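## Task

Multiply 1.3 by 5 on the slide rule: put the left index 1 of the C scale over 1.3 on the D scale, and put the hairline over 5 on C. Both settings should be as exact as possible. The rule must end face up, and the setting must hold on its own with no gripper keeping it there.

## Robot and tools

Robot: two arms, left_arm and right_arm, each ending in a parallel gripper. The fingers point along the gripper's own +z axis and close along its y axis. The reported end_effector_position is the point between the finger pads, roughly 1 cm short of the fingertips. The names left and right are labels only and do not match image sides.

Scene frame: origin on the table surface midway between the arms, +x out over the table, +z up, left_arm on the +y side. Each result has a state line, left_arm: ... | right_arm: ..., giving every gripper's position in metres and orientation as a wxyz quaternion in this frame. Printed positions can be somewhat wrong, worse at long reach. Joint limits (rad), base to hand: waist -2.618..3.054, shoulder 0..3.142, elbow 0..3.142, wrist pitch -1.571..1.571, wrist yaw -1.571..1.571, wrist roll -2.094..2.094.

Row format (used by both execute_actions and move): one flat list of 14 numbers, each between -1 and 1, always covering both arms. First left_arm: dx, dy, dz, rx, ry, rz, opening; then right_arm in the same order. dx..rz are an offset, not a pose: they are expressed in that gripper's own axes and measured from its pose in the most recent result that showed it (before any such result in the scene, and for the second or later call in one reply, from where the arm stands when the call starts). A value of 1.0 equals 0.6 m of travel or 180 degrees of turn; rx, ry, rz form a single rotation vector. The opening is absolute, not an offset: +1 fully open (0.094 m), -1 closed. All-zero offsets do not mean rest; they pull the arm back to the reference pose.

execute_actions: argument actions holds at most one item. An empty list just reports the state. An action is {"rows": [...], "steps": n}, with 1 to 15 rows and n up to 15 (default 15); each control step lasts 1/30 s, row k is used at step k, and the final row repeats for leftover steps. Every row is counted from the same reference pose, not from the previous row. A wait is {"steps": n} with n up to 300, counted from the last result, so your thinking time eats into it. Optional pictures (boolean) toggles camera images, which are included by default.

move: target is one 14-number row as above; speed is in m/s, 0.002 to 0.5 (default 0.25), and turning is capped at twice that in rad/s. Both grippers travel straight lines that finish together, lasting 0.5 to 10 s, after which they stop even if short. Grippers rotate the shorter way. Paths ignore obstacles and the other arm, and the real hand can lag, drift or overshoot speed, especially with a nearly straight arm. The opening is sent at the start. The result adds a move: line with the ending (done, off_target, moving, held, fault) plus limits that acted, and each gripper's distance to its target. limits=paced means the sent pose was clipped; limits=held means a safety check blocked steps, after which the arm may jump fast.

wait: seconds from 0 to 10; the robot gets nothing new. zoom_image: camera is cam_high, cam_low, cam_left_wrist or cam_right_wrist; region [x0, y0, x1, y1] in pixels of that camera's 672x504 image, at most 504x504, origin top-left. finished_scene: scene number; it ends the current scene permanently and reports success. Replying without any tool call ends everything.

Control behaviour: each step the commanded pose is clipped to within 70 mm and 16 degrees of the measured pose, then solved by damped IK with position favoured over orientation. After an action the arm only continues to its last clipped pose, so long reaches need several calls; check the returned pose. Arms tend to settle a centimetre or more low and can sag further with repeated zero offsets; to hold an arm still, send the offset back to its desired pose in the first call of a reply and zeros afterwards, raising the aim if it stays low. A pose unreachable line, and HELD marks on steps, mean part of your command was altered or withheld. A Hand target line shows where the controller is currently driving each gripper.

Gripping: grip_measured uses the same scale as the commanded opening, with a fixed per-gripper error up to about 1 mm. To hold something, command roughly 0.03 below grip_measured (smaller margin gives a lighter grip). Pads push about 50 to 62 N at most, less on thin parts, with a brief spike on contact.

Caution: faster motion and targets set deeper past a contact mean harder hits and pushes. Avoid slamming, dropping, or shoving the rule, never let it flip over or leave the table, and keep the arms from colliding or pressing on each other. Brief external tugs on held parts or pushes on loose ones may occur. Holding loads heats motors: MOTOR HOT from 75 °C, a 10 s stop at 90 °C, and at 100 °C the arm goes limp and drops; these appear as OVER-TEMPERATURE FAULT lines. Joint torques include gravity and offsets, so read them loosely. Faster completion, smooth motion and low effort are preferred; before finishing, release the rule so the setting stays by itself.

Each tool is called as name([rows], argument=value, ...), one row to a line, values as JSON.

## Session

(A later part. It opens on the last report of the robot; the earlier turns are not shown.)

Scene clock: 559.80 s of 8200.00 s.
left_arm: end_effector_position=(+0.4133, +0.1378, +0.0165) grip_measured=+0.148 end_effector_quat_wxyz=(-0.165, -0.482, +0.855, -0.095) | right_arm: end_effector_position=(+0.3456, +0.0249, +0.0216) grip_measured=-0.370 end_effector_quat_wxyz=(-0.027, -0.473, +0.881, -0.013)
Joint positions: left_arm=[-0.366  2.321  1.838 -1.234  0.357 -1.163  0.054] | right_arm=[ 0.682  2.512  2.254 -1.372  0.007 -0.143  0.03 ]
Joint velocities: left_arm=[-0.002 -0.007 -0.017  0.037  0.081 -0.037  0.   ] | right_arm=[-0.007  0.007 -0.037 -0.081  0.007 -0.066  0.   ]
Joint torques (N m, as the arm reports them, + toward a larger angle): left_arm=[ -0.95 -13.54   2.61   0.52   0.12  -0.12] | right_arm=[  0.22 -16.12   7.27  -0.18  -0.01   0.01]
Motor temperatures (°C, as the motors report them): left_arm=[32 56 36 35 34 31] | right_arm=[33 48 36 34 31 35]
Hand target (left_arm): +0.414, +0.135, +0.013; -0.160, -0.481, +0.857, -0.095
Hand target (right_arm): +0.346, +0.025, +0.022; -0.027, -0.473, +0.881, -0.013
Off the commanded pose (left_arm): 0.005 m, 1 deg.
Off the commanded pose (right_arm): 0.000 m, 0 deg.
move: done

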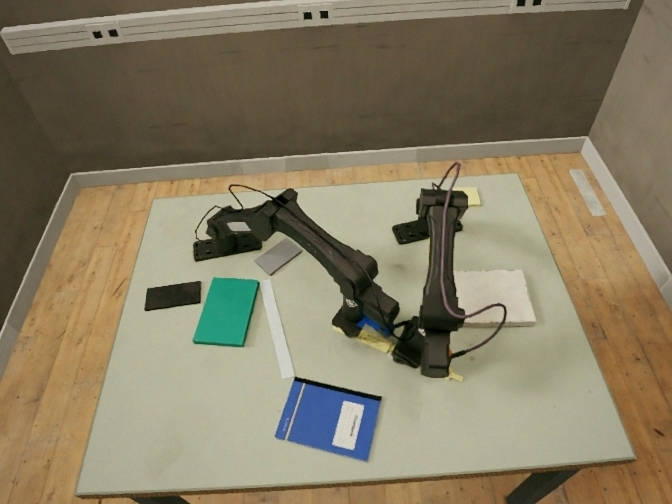

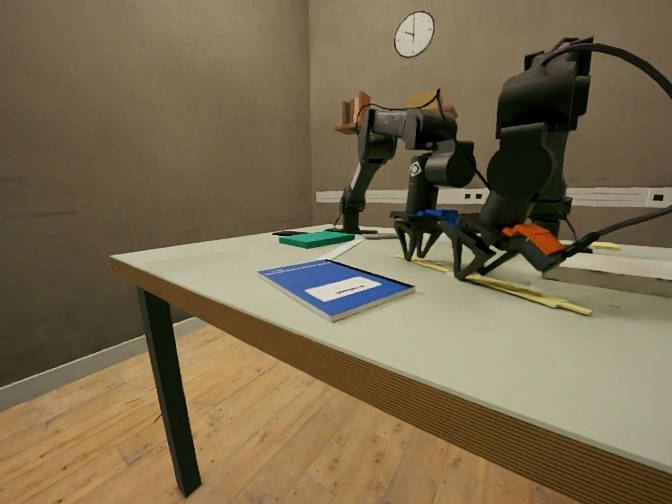

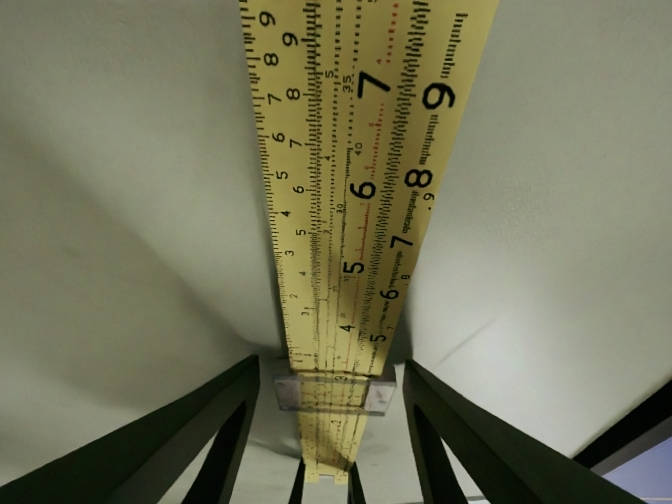

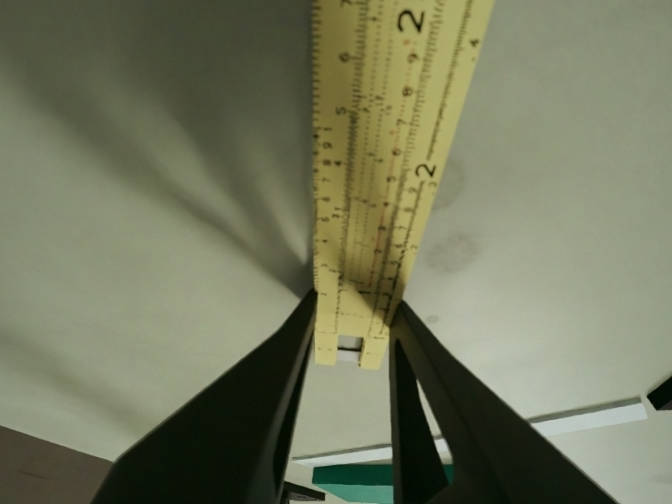

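move(target=[0.042,0,0.01,0,0,0,0.15,0,0,0,0,0,0,-0.4], speed=0.04)

Scene clock: 562.27 s of 8200.00 s.
left_arm: end_effector_position=(+0.4029, +0.1187, +0.0166) grip_measured=+0.148 end_effector_quat_wxyz=(-0.170, -0.482, +0.854, -0.095) | right_arm: end_effector_position=(+0.3456, +0.0249, +0.0216) grip_measured=-0.370 end_effector_quat_wxyz=(-0.027, -0.473, +0.881, -0.013)
Joint positions: left_arm=[-0.412  2.295  1.793 -1.204  0.368 -1.212  0.054] | right_arm=[ 0.682  2.512  2.254 -1.372  0.007 -0.143  0.03 ]
Joint velocities: left_arm=[-0.012 -0.007  0.012 -0.051 -0.11   0.007 -0.001] | right_arm=[-0.012  0.007  0.012 -0.022  0.022  0.081  0.   ]
Joint torques (N m, as the arm reports them, + toward a larger angle): left_arm=[ -0.91 -14.86   2.59   0.36   0.2   -0.08] | right_arm=[  0.07 -15.91   7.08  -0.24   0.01  -0.02]
Motor temperatures (°C, as the motors report them): left_arm=[32 56 36 35 34 31] | right_arm=[33 48 36 34 31 35]
Hand target (left_arm): +0.401, +0.116, +0.021; -0.165, -0.482, +0.855, -0.096
Hand target (right_arm): +0.346, +0.025, +0.022; -0.027, -0.473, +0.881, -0.013
Off the commanded pose (left_arm): 0.005 m, 1 deg.
Off the commanded pose (right_arm): 0.000 m, 0 deg.
move: done

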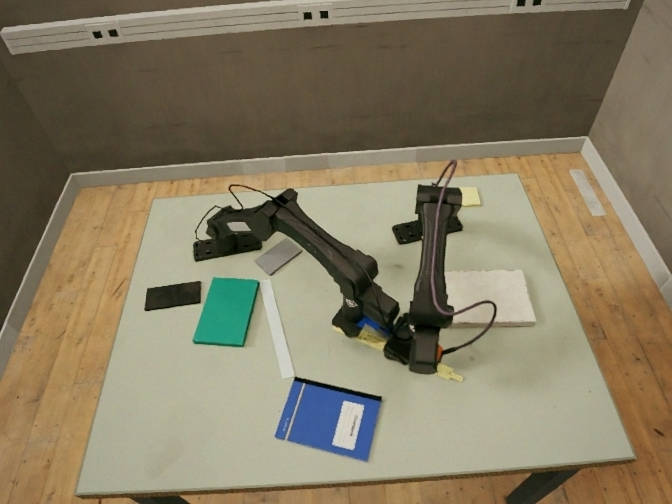

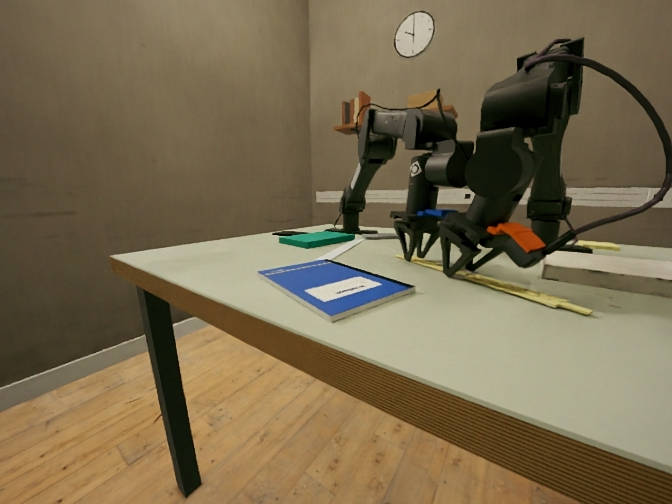

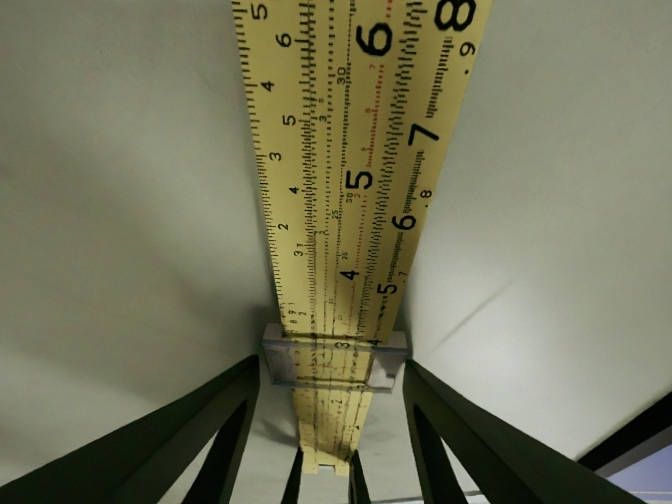

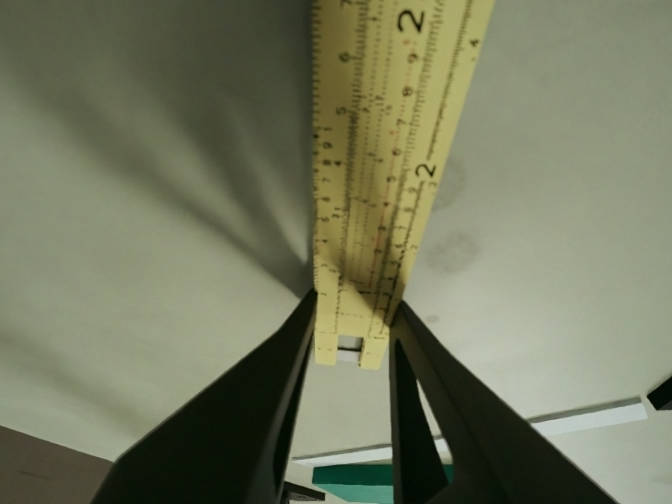

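Tips are beside the cursor. Closing on it.

move(target=[0,0,0,0,0,0,-0.09,0,0,0,0,0,0,-0.4])

Scene clock: 564.10 s of 8200.00 s.
left_arm: end_effector_position=(+0.4031, +0.1181, +0.0167) grip_measured=-0.074 end_effector_quat_wxyz=(-0.170, -0.483, +0.854, -0.096) | right_arm: end_effector_position=(+0.3456, +0.0249, +0.0216) grip_measured=-0.370 end_effector_quat_wxyz=(-0.027, -0.473, +0.881, -0.013)
Joint positions: left_arm=[-0.412  2.295  1.793 -1.203  0.371 -1.214  0.043] | right_arm=[ 0.682  2.512  2.254 -1.372  0.007 -0.143  0.03 ]
Joint velocities: left_arm=[-0.017  0.002 -0.007  0.022 -0.007  0.022 -0.001] | right_arm=[-0.017 -0.007  0.002 -0.037  0.022 -0.066 -0.   ]
Joint torques (N m, as the arm reports them, + toward a larger angle): left_arm=[  0.02 -13.34   3.55   0.28   0.21   0.01] | right_arm=[  0.13 -15.97   6.99  -0.23  -0.02   0.02]
Motor temperatures (°C, as the motors report them): left_arm=[32 56 36 35 34 31] | right_arm=[33 48 36 34 31 35]
Hand target (left_arm): +0.403, +0.119, +0.017; -0.170, -0.482, +0.854, -0.095
Hand target (right_arm): +0.346, +0.025, +0.022; -0.027, -0.473, +0.881, -0.013
Off the commanded pose (left_arm): 0.001 m, 0 deg.
Off the commanded pose (right_arm): 0.000 m, 0 deg.
move: done

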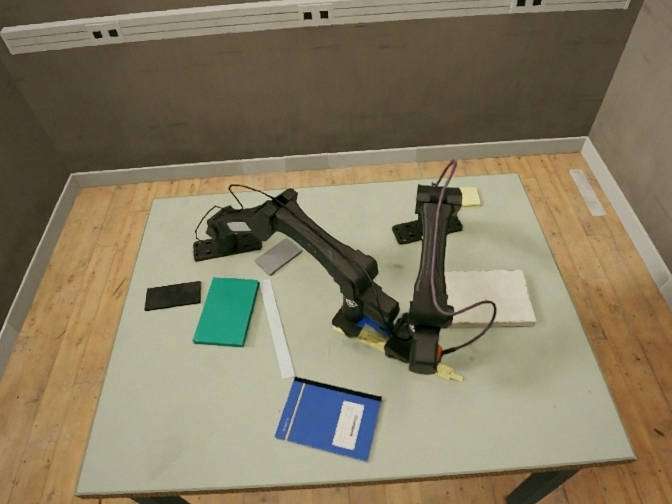

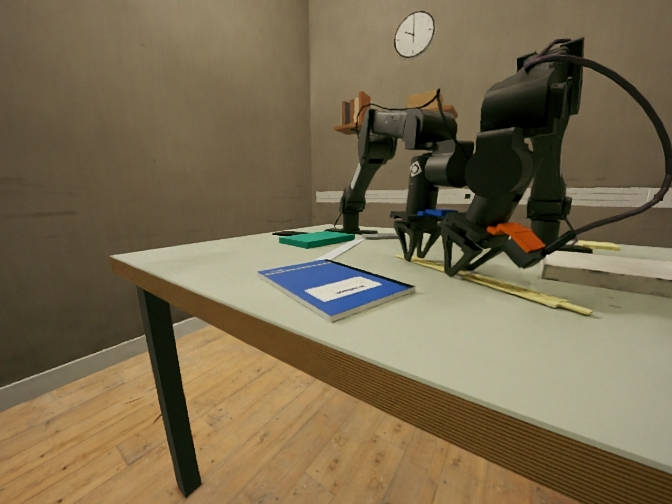

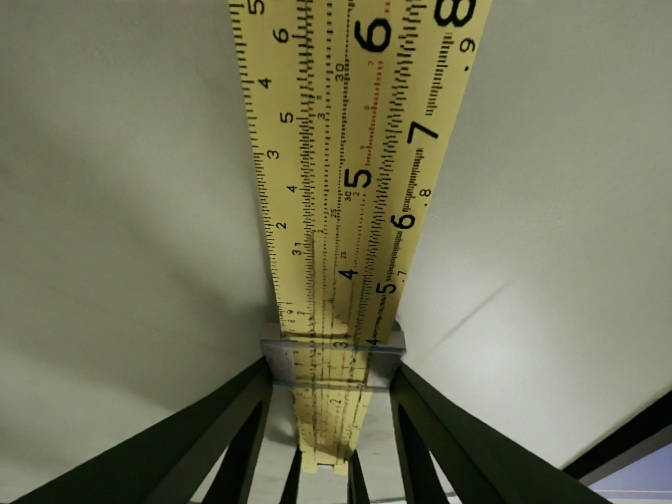

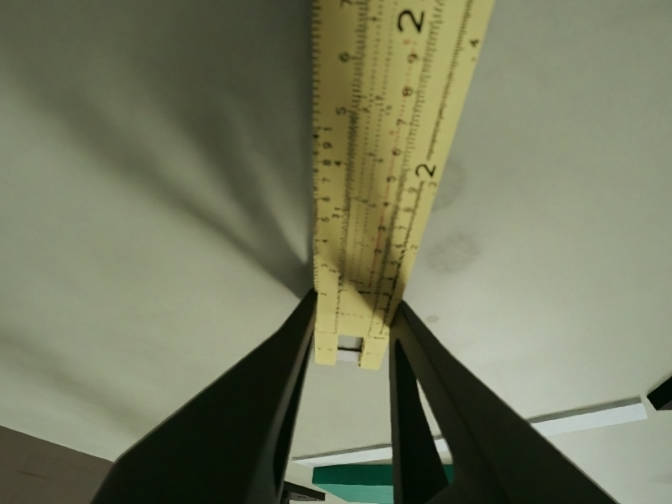

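move(target=[-0.115,0,-0.046,0,0,0,-0.11,0,0,0,0,0,0,-0.4], speed=0.04)

Scene clock: 569.17 s of 8200.00 s.
left_arm: end_effector_position=(+0.4339, +0.1715, +0.0170) grip_measured=-0.085 end_effector_quat_wxyz=(-0.184, -0.482, +0.850, -0.105) | right_arm: end_effector_position=(+0.3456, +0.0249, +0.0216) grip_measured=-0.370 end_effector_quat_wxyz=(-0.027, -0.473, +0.881, -0.013)
Joint positions: left_arm=[-0.271  2.431  2.021 -1.364  0.378 -1.059  0.043] | right_arm=[ 0.682  2.512  2.254 -1.372  0.007 -0.143  0.03 ]
Joint velocities: left_arm=[ 0.007  0.002 -0.007  0.007 -0.037  0.051 -0.001] | right_arm=[ 0.012  0.002 -0.022 -0.022 -0.022 -0.007 -0.002]
Joint torques (N m, as the arm reports them, + toward a larger angle): left_arm=[  1.3  -13.23   5.34   0.15  -0.14   0.1 ] | right_arm=[  0.18 -15.8    7.24  -0.19   0.03   0.  ]
Motor temperatures (°C, as the motors report them): left_arm=[32 55 36 35 34 31] | right_arm=[33 48 36 34 31 35]
Hand target (left_arm): +0.440, +0.182, +0.015; -0.171, -0.483, +0.853, -0.096
Hand target (right_arm): +0.346, +0.025, +0.022; -0.027, -0.473, +0.881, -0.013
Off the commanded pose (left_arm): 0.013 m, 2 deg.
Off the commanded pose (right_arm): 0.000 m, 0 deg.
move: off_target (left_arm)

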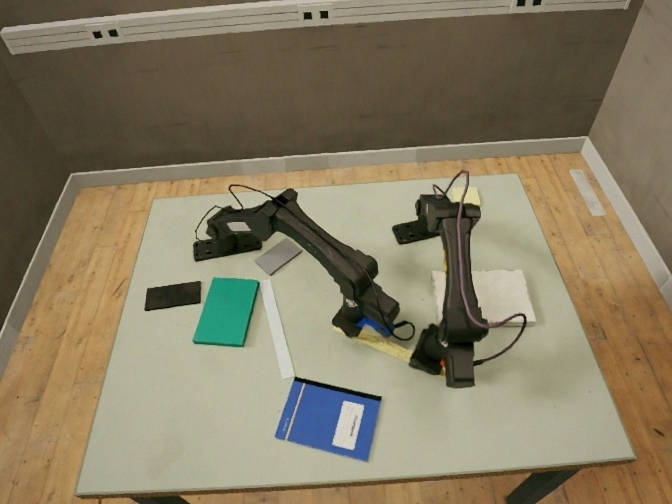

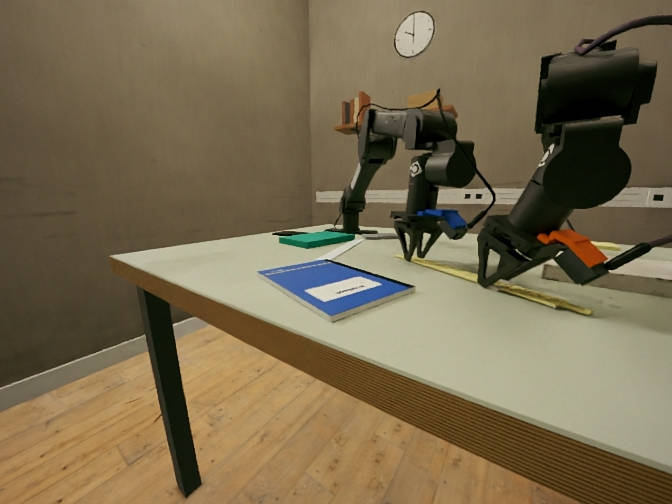

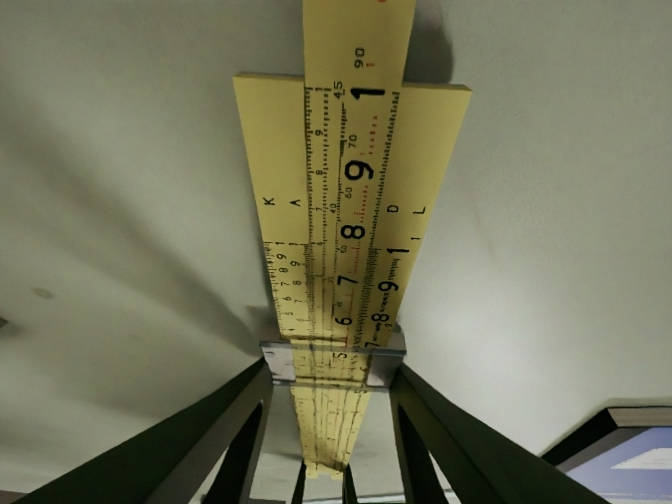

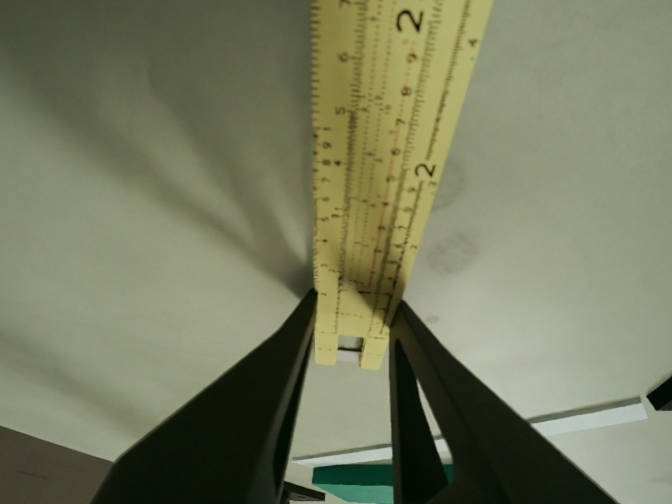

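zoom_image(camera="cam_left_wrist", region=[260,290,420,410])

Region (260, 290, 420, 410) of cam_left_wrist's 672x504 image, scaled by 3.150, with more detail than that image has; it fills the top 378 rows of this view, and the rest is white.

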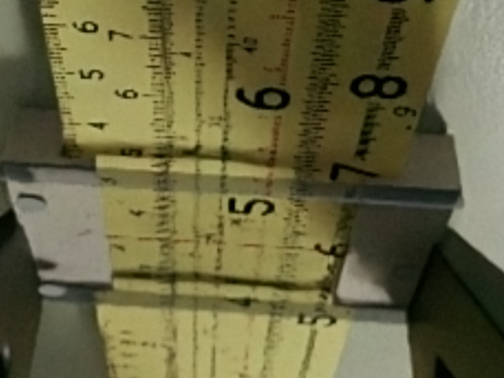

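move(target=[-0.03,0,-0.012,0,0,0,-0.11,0,0,0,0,0,0,-0.4], speed=0.02)

zoom_image(camera="cam_left_wrist", region=[260,290,420,410])

Scene clock: 574.70 s of 8200.00 s.
left_arm: end_effector_position=(+0.4382, +0.1783, +0.0172) grip_measured=-0.085 end_effector_quat_wxyz=(-0.194, -0.479, +0.849, -0.110) | right_arm: end_effector_position=(+0.3456, +0.0249, +0.0216) grip_measured=-0.370 end_effector_quat_wxyz=(-0.027, -0.473, +0.881, -0.013)
Joint positions: left_arm=[-0.249  2.47   2.084 -1.411  0.392 -1.028  0.043] | right_arm=[ 0.682  2.512  2.254 -1.372  0.007 -0.143  0.03 ]
Joint velocities: left_arm=[-0.002  0.002  0.012  0.037 -0.007  0.022 -0.   ] | right_arm=[ 0.002 -0.007  0.012  0.051 -0.051  0.022 -0.   ]
Joint torques (N m, as the arm reports them, + toward a larger angle): left_arm=[  1.47 -13.58   5.03   0.11  -0.02   0.06] | right_arm=[ -0.11 -15.68   7.15  -0.19   0.04  -0.02]
Motor temperatures (°C, as the motors report them): left_arm=[32 55 36 35 34 31] | right_arm=[33 48 36 34 31 35]
Hand target (left_arm): +0.443, +0.188, +0.016; -0.185, -0.482, +0.850, -0.105
Hand target (right_arm): +0.346, +0.025, +0.022; -0.027, -0.473, +0.881, -0.013
Off the commanded pose (left_arm): 0.011 m, 1 deg.
Off the commanded pose (right_arm): 0.000 m, 0 deg.
After step 90, 1.30 s passed at rest.
move: off_target (left_arm)

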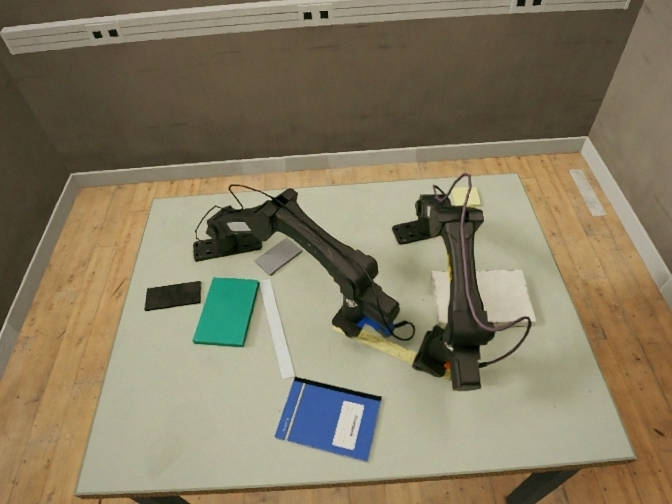

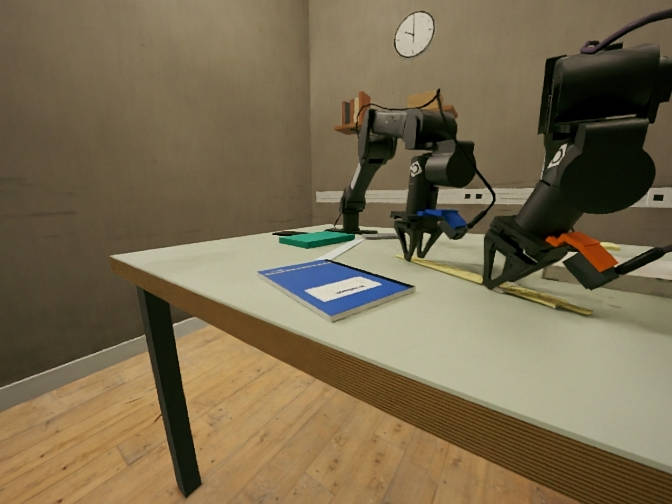

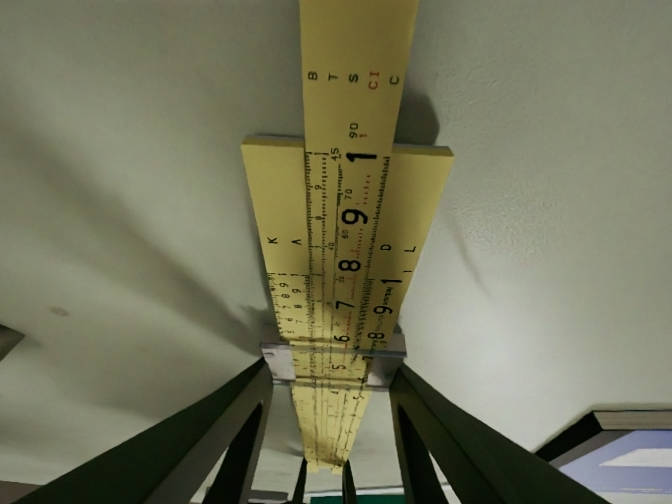

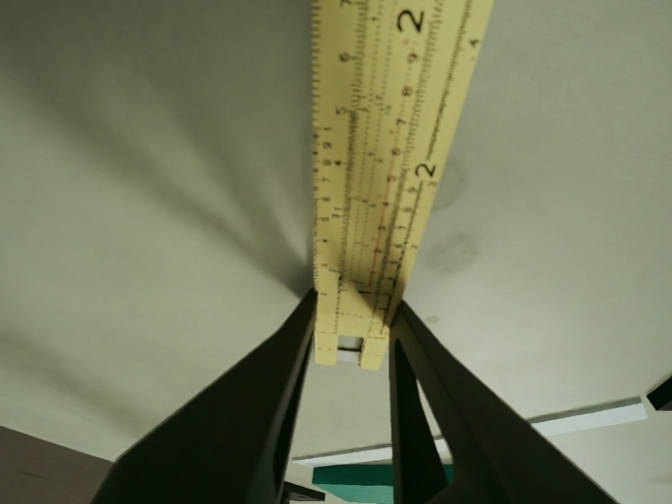

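Region (260, 290, 420, 410) of cam_left_wrist's 672x504 image, scaled by 3.150, with more detail than that image has; it fills the top 378 rows of this view, and the rest is white.

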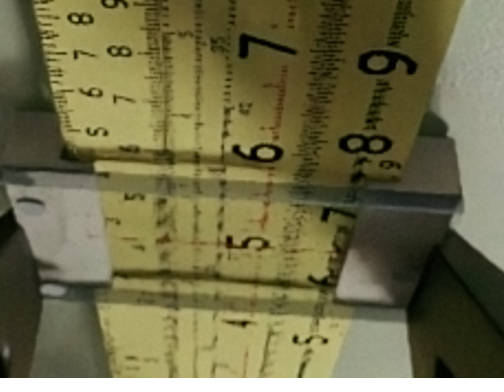

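move(target=[0,0,0,0,0,0,0.2,0,0,0,0,0,0,0.2])

move(target=[0.025,0,-0.07,0,0,0,0.2,0.15,0,-0.13,0,0,0,0.2], speed=0.12)

Scene clock: 579.27 s of 8200.00 s.
left_arm: end_effector_position=(+0.4375, +0.1779, +0.0175) grip_measured=+0.198 end_effector_quat_wxyz=(-0.196, -0.479, +0.848, -0.110) | right_arm: end_effector_position=(+0.3458, +0.0247, +0.0216) grip_measured=+0.197 end_effector_quat_wxyz=(-0.026, -0.473, +0.881, -0.014)
Joint positions: left_arm=[-0.249  2.47   2.084 -1.414  0.395 -1.028  0.056] | right_arm=[ 0.682  2.512  2.254 -1.372  0.008 -0.143  0.056]
Joint velocities: left_arm=[ 0.002 -0.017 -0.007 -0.007  0.007  0.051 -0.001] | right_arm=[-0.017  0.027 -0.007 -0.037 -0.051 -0.066  0.   ]
Joint torques (N m, as the arm reports them, + toward a larger angle): left_arm=[ -0.06 -14.46   3.64   0.14   0.24  -0.01] | right_arm=[  0.03 -15.89   6.97  -0.27   0.01  -0.01]
Motor temperatures (°C, as the motors report them): left_arm=[32 55 36 35 34 31] | right_arm=[33 48 36 34 31 35]
Hand target (left_arm): +0.438, +0.178, +0.017; -0.194, -0.479, +0.849, -0.110
Hand target (right_arm): +0.346, +0.025, +0.022; -0.027, -0.473, +0.881, -0.013
Off the commanded pose (left_arm): 0.001 m, 0 deg.
Off the commanded pose (right_arm): 0.000 m, 0 deg.
After step 90, 0.87 s passed at rest.
move: done

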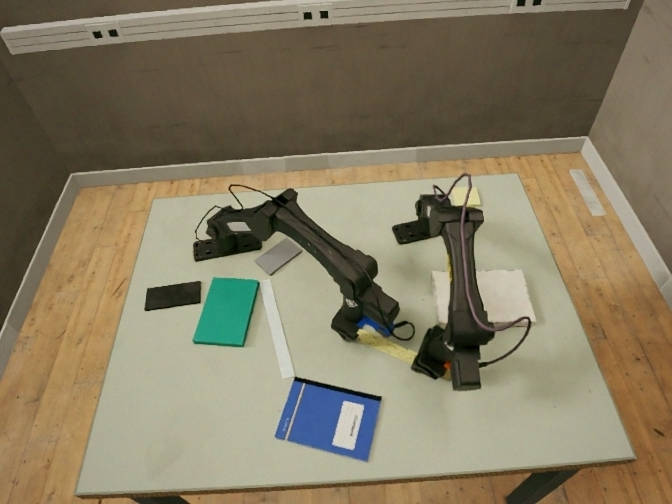

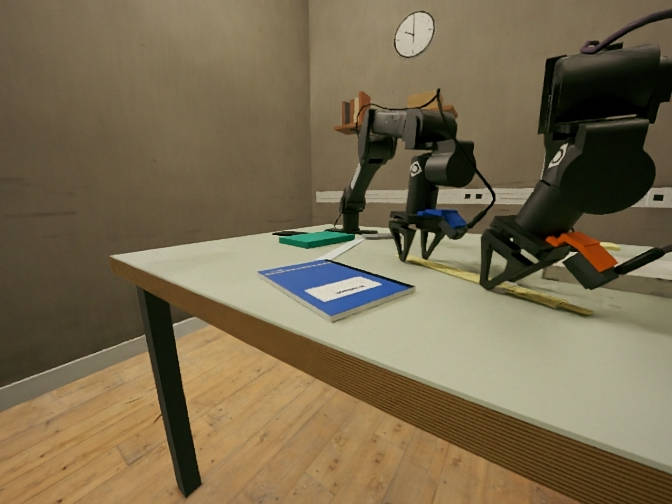

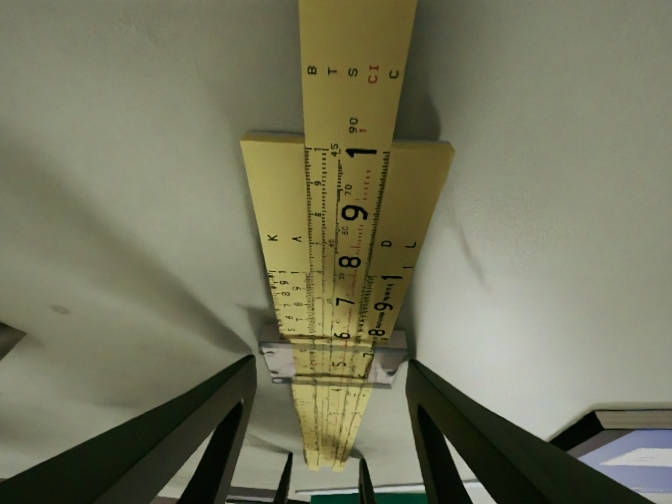

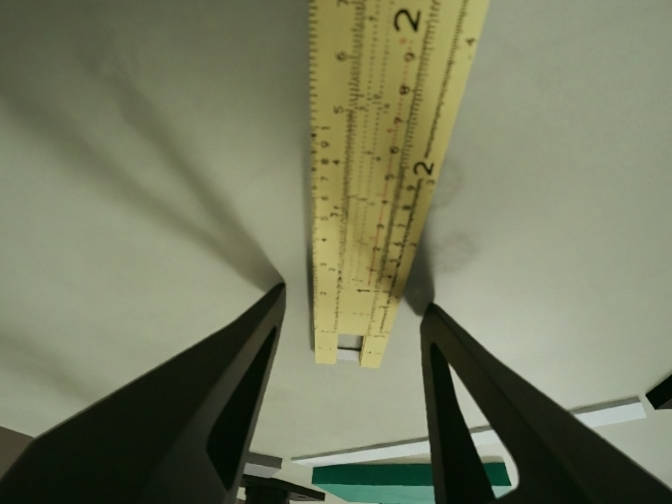

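Scene clock: 580.67 s of 8200.00 s.
left_arm: end_effector_position=(+0.4357, +0.1780, +0.0521) grip_measured=+0.198 end_effector_quat_wxyz=(-0.204, -0.480, +0.847, -0.105) | right_arm: end_effector_position=(+0.3006, -0.0351, +0.1045) grip_measured=+0.197 end_effector_quat_wxyz=(-0.016, -0.473, +0.881, -0.010)
Joint positions: left_arm=[-0.249  2.47   2.217 -1.567  0.395 -1.027  0.056] | right_arm=[ 0.667  2.101  1.885 -1.393  0.008 -0.158  0.056]
Joint velocities: left_arm=[ 0.007 -0.007  0.012 -0.022  0.022 -0.022 -0.   ] | right_arm=[ 0.012 -0.007 -0.017  0.007 -0.007  0.037 -0.   ]
Joint torques (N m, as the arm reports them, + toward a larger angle): left_arm=[  0.98 -15.29   5.45  -0.05   0.22   0.08] | right_arm=[ -0.49 -13.93   5.36  -0.35   0.06  -0.07]
Motor temperatures (°C, as the motors report them): left_arm=[32 55 36 35 34 31] | right_arm=[33 48 36 34 31 35]
Hand target (left_arm): +0.440, +0.183, +0.062; -0.194, -0.480, +0.848, -0.111
Hand target (right_arm): +0.297, -0.044, +0.106; -0.026, -0.473, +0.881, -0.014
Off the commanded pose (left_arm): 0.011 m, 1 deg.
Off the commanded pose (right_arm): 0.011 m, 1 deg.
joint sent to its limit (left arm) — the command would take joint 4 (wrist pitch) past its lower limit, so that joint was sent only as far as its limit.
move: off_target (left_arm, right_arm)

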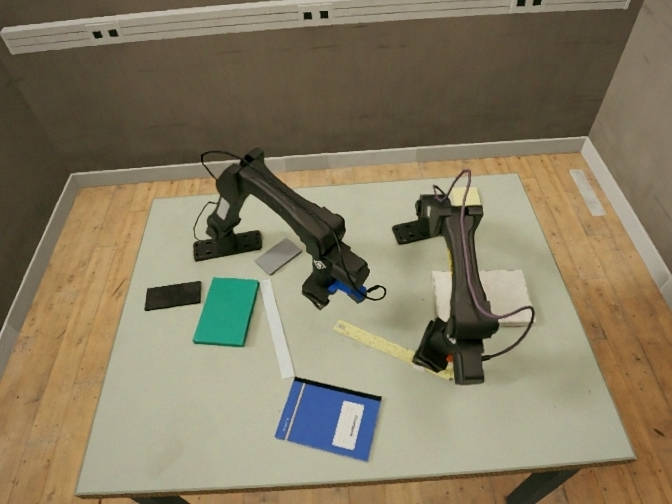

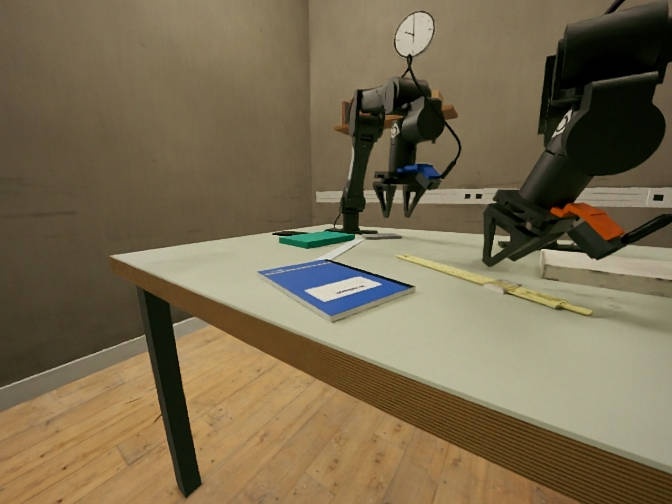

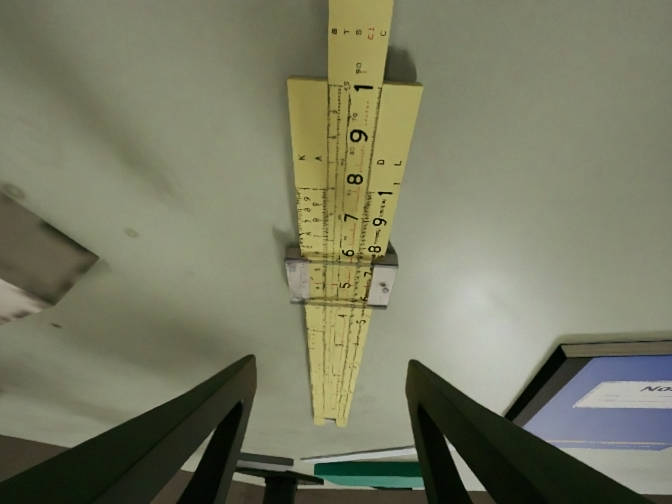

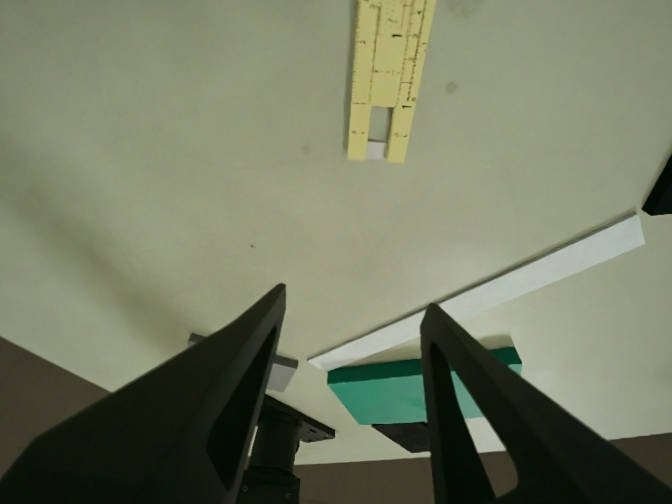

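move(target=[0.065,0,0.02,0,-0.13,-0.01,0.2,0.1,0,-0.03,0,0,0,0.2], speed=0.12)

Scene clock: 585.93 s of 8200.00 s.
left_arm: end_effector_position=(+0.4140, +0.1445, +0.0473) grip_measured=+0.198 end_effector_quat_wxyz=(-0.047, -0.503, +0.863, +0.009) | right_arm: end_effector_position=(+0.2651, -0.0811, +0.1227) grip_measured=+0.197 end_effector_quat_wxyz=(-0.026, -0.472, +0.881, -0.013)
Joint positions: left_arm=[-0.477  2.234  1.867 -1.281  0.055 -1.328  0.056] | right_arm=[ 0.652  1.88   1.643 -1.391  0.008 -0.173  0.056]
Joint velocities: left_arm=[ 0.002 -0.002  0.007  0.022 -0.022  0.007  0.   ] | right_arm=[-0.012  0.002  0.002  0.007  0.007  0.037 -0.001]
Joint torques (N m, as the arm reports them, + toward a larger angle): left_arm=[ -0.42 -15.9    3.28   0.5   -0.12  -0.14] | right_arm=[ -0.86 -12.52   5.43  -0.08   0.06  -0.1 ]
Motor temperatures (°C, as the motors report them): left_arm=[32 56 36 35 34 31] | right_arm=[33 48 36 34 31 35]
Hand target (left_arm): +0.416, +0.144, +0.059; -0.030, -0.505, +0.863, -0.000
Hand target (right_arm): +0.267, -0.084, +0.125; -0.016, -0.472, +0.881, -0.010
Off the commanded pose (left_arm): 0.012 m, 2 deg.
Off the commanded pose (right_arm): 0.005 m, 1 deg.
After step 90, 0.10 s passed at rest.
move: off_target (left_arm)

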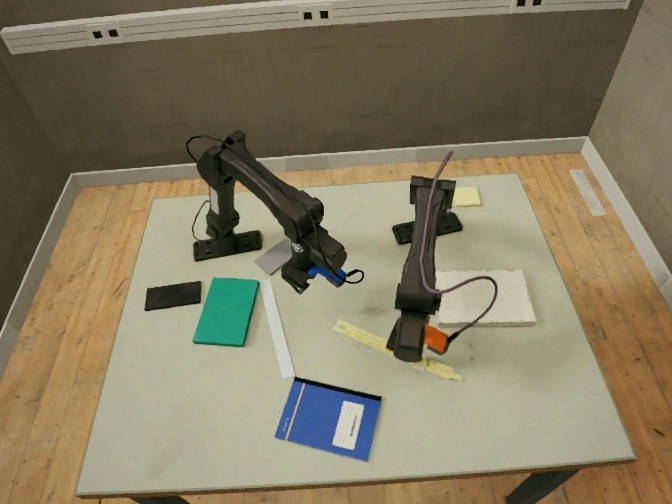

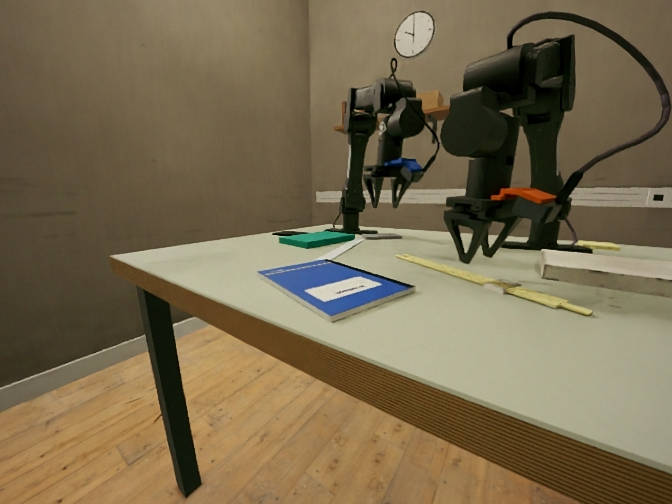

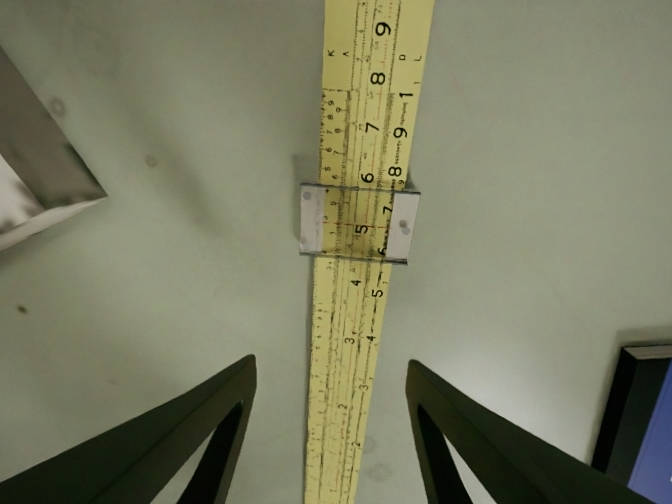

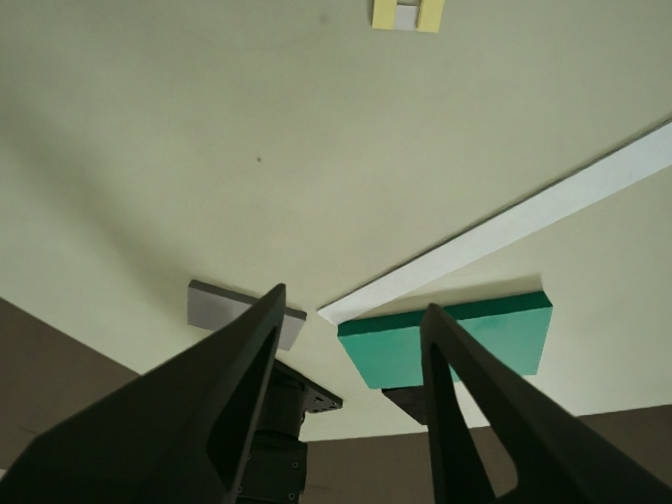

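move(target=[0.06,0,-0.015,0,-0.035,0,0.2,0,0,0,0,0,0,0.2], speed=0.12)

zoom_image(camera="cam_left_wrist", region=[290,90,450,230])

Scene clock: 589.23 s of 8200.00 s.
left_arm: end_effector_position=(+0.3963, +0.1114, +0.0472) grip_measured=+0.198 end_effector_quat_wxyz=(-0.013, -0.498, +0.866, +0.044) | right_arm: end_effector_position=(+0.2651, -0.0811, +0.1227) grip_measured=+0.197 end_effector_quat_wxyz=(-0.026, -0.472, +0.881, -0.013)
Joint positions: left_arm=[-0.605  2.218  1.84  -1.278 -0.032 -1.446  0.056] | right_arm=[ 0.652  1.88   1.643 -1.391  0.008 -0.173  0.056]
Joint velocities: left_arm=[-0.007 -0.007  0.012 -0.007  0.007 -0.022  0.001] | right_arm=[-0.007 -0.007 -0.002  0.037  0.022 -0.022 -0.001]
Joint torques (N m, as the arm reports them, + toward a larger angle): left_arm=[  0.18 -15.78   3.62   0.36  -0.14  -0.13] | right_arm=[  0.11 -10.29   7.45  -0.17   0.03   0.05]
Motor temperatures (°C, as the motors report them): left_arm=[32 56 36 35 34 31] | right_arm=[33 47 36 34 31 35]
Hand target (left_arm): +0.398, +0.113, +0.059; +0.001, -0.502, +0.864, +0.037
Hand target (right_arm): +0.265, -0.081, +0.123; -0.026, -0.472, +0.881, -0.013
Off the commanded pose (left_arm): 0.012 m, 2 deg.
Off the commanded pose (right_arm): 0.000 m, 0 deg.
move: off_target (left_arm)

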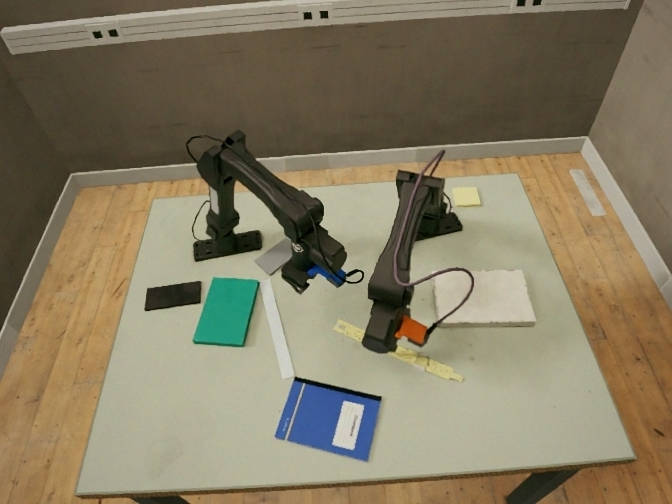

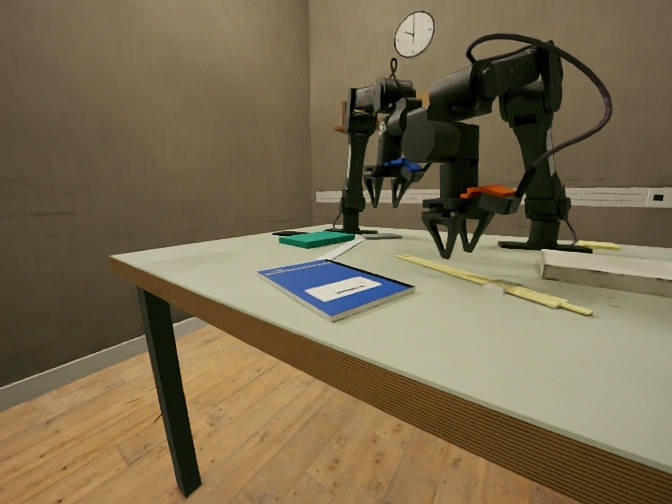

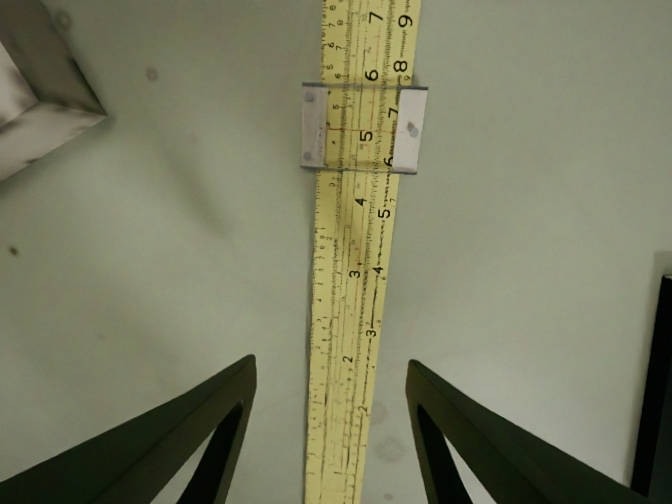

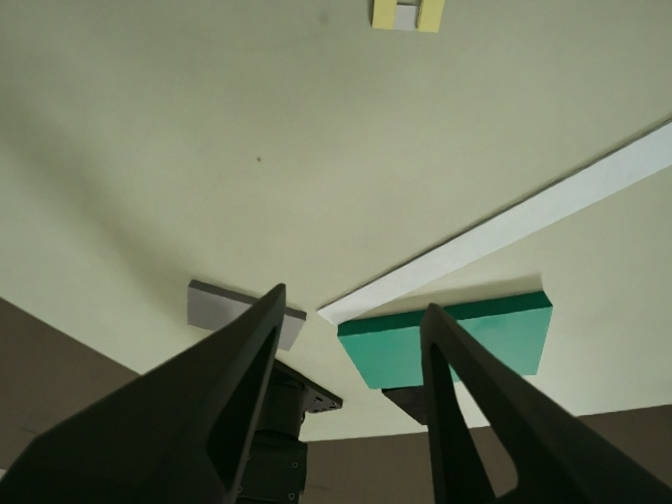

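Region (290, 90, 450, 230) of cam_left_wrist's 672x504 image, scaled by 3.150, with more detail than that image has; it fills the top 441 rows of this view, and the rest is white.

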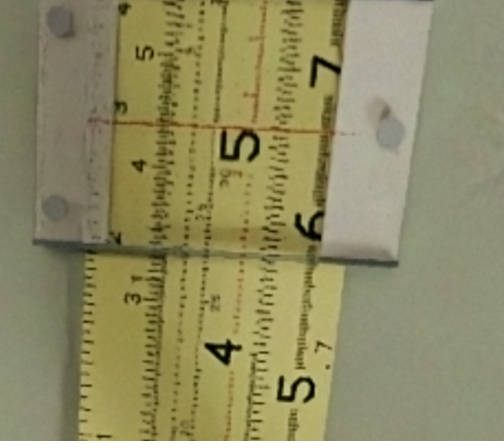

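zoom_image(camera="cam_left_wrist", region=[345,100,415,170])

Region (345, 100, 415, 170) of cam_left_wrist's 672x504 image, scaled by 7.200, with more detail than that image has.

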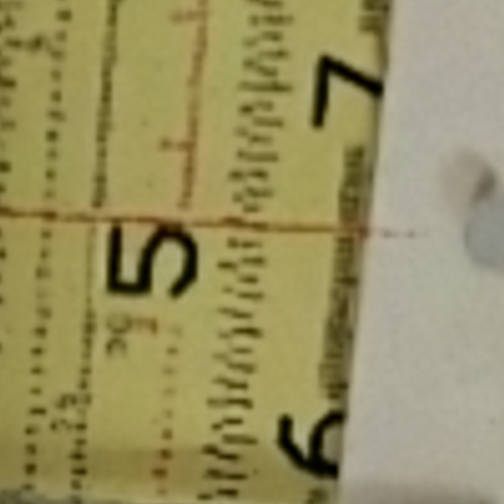

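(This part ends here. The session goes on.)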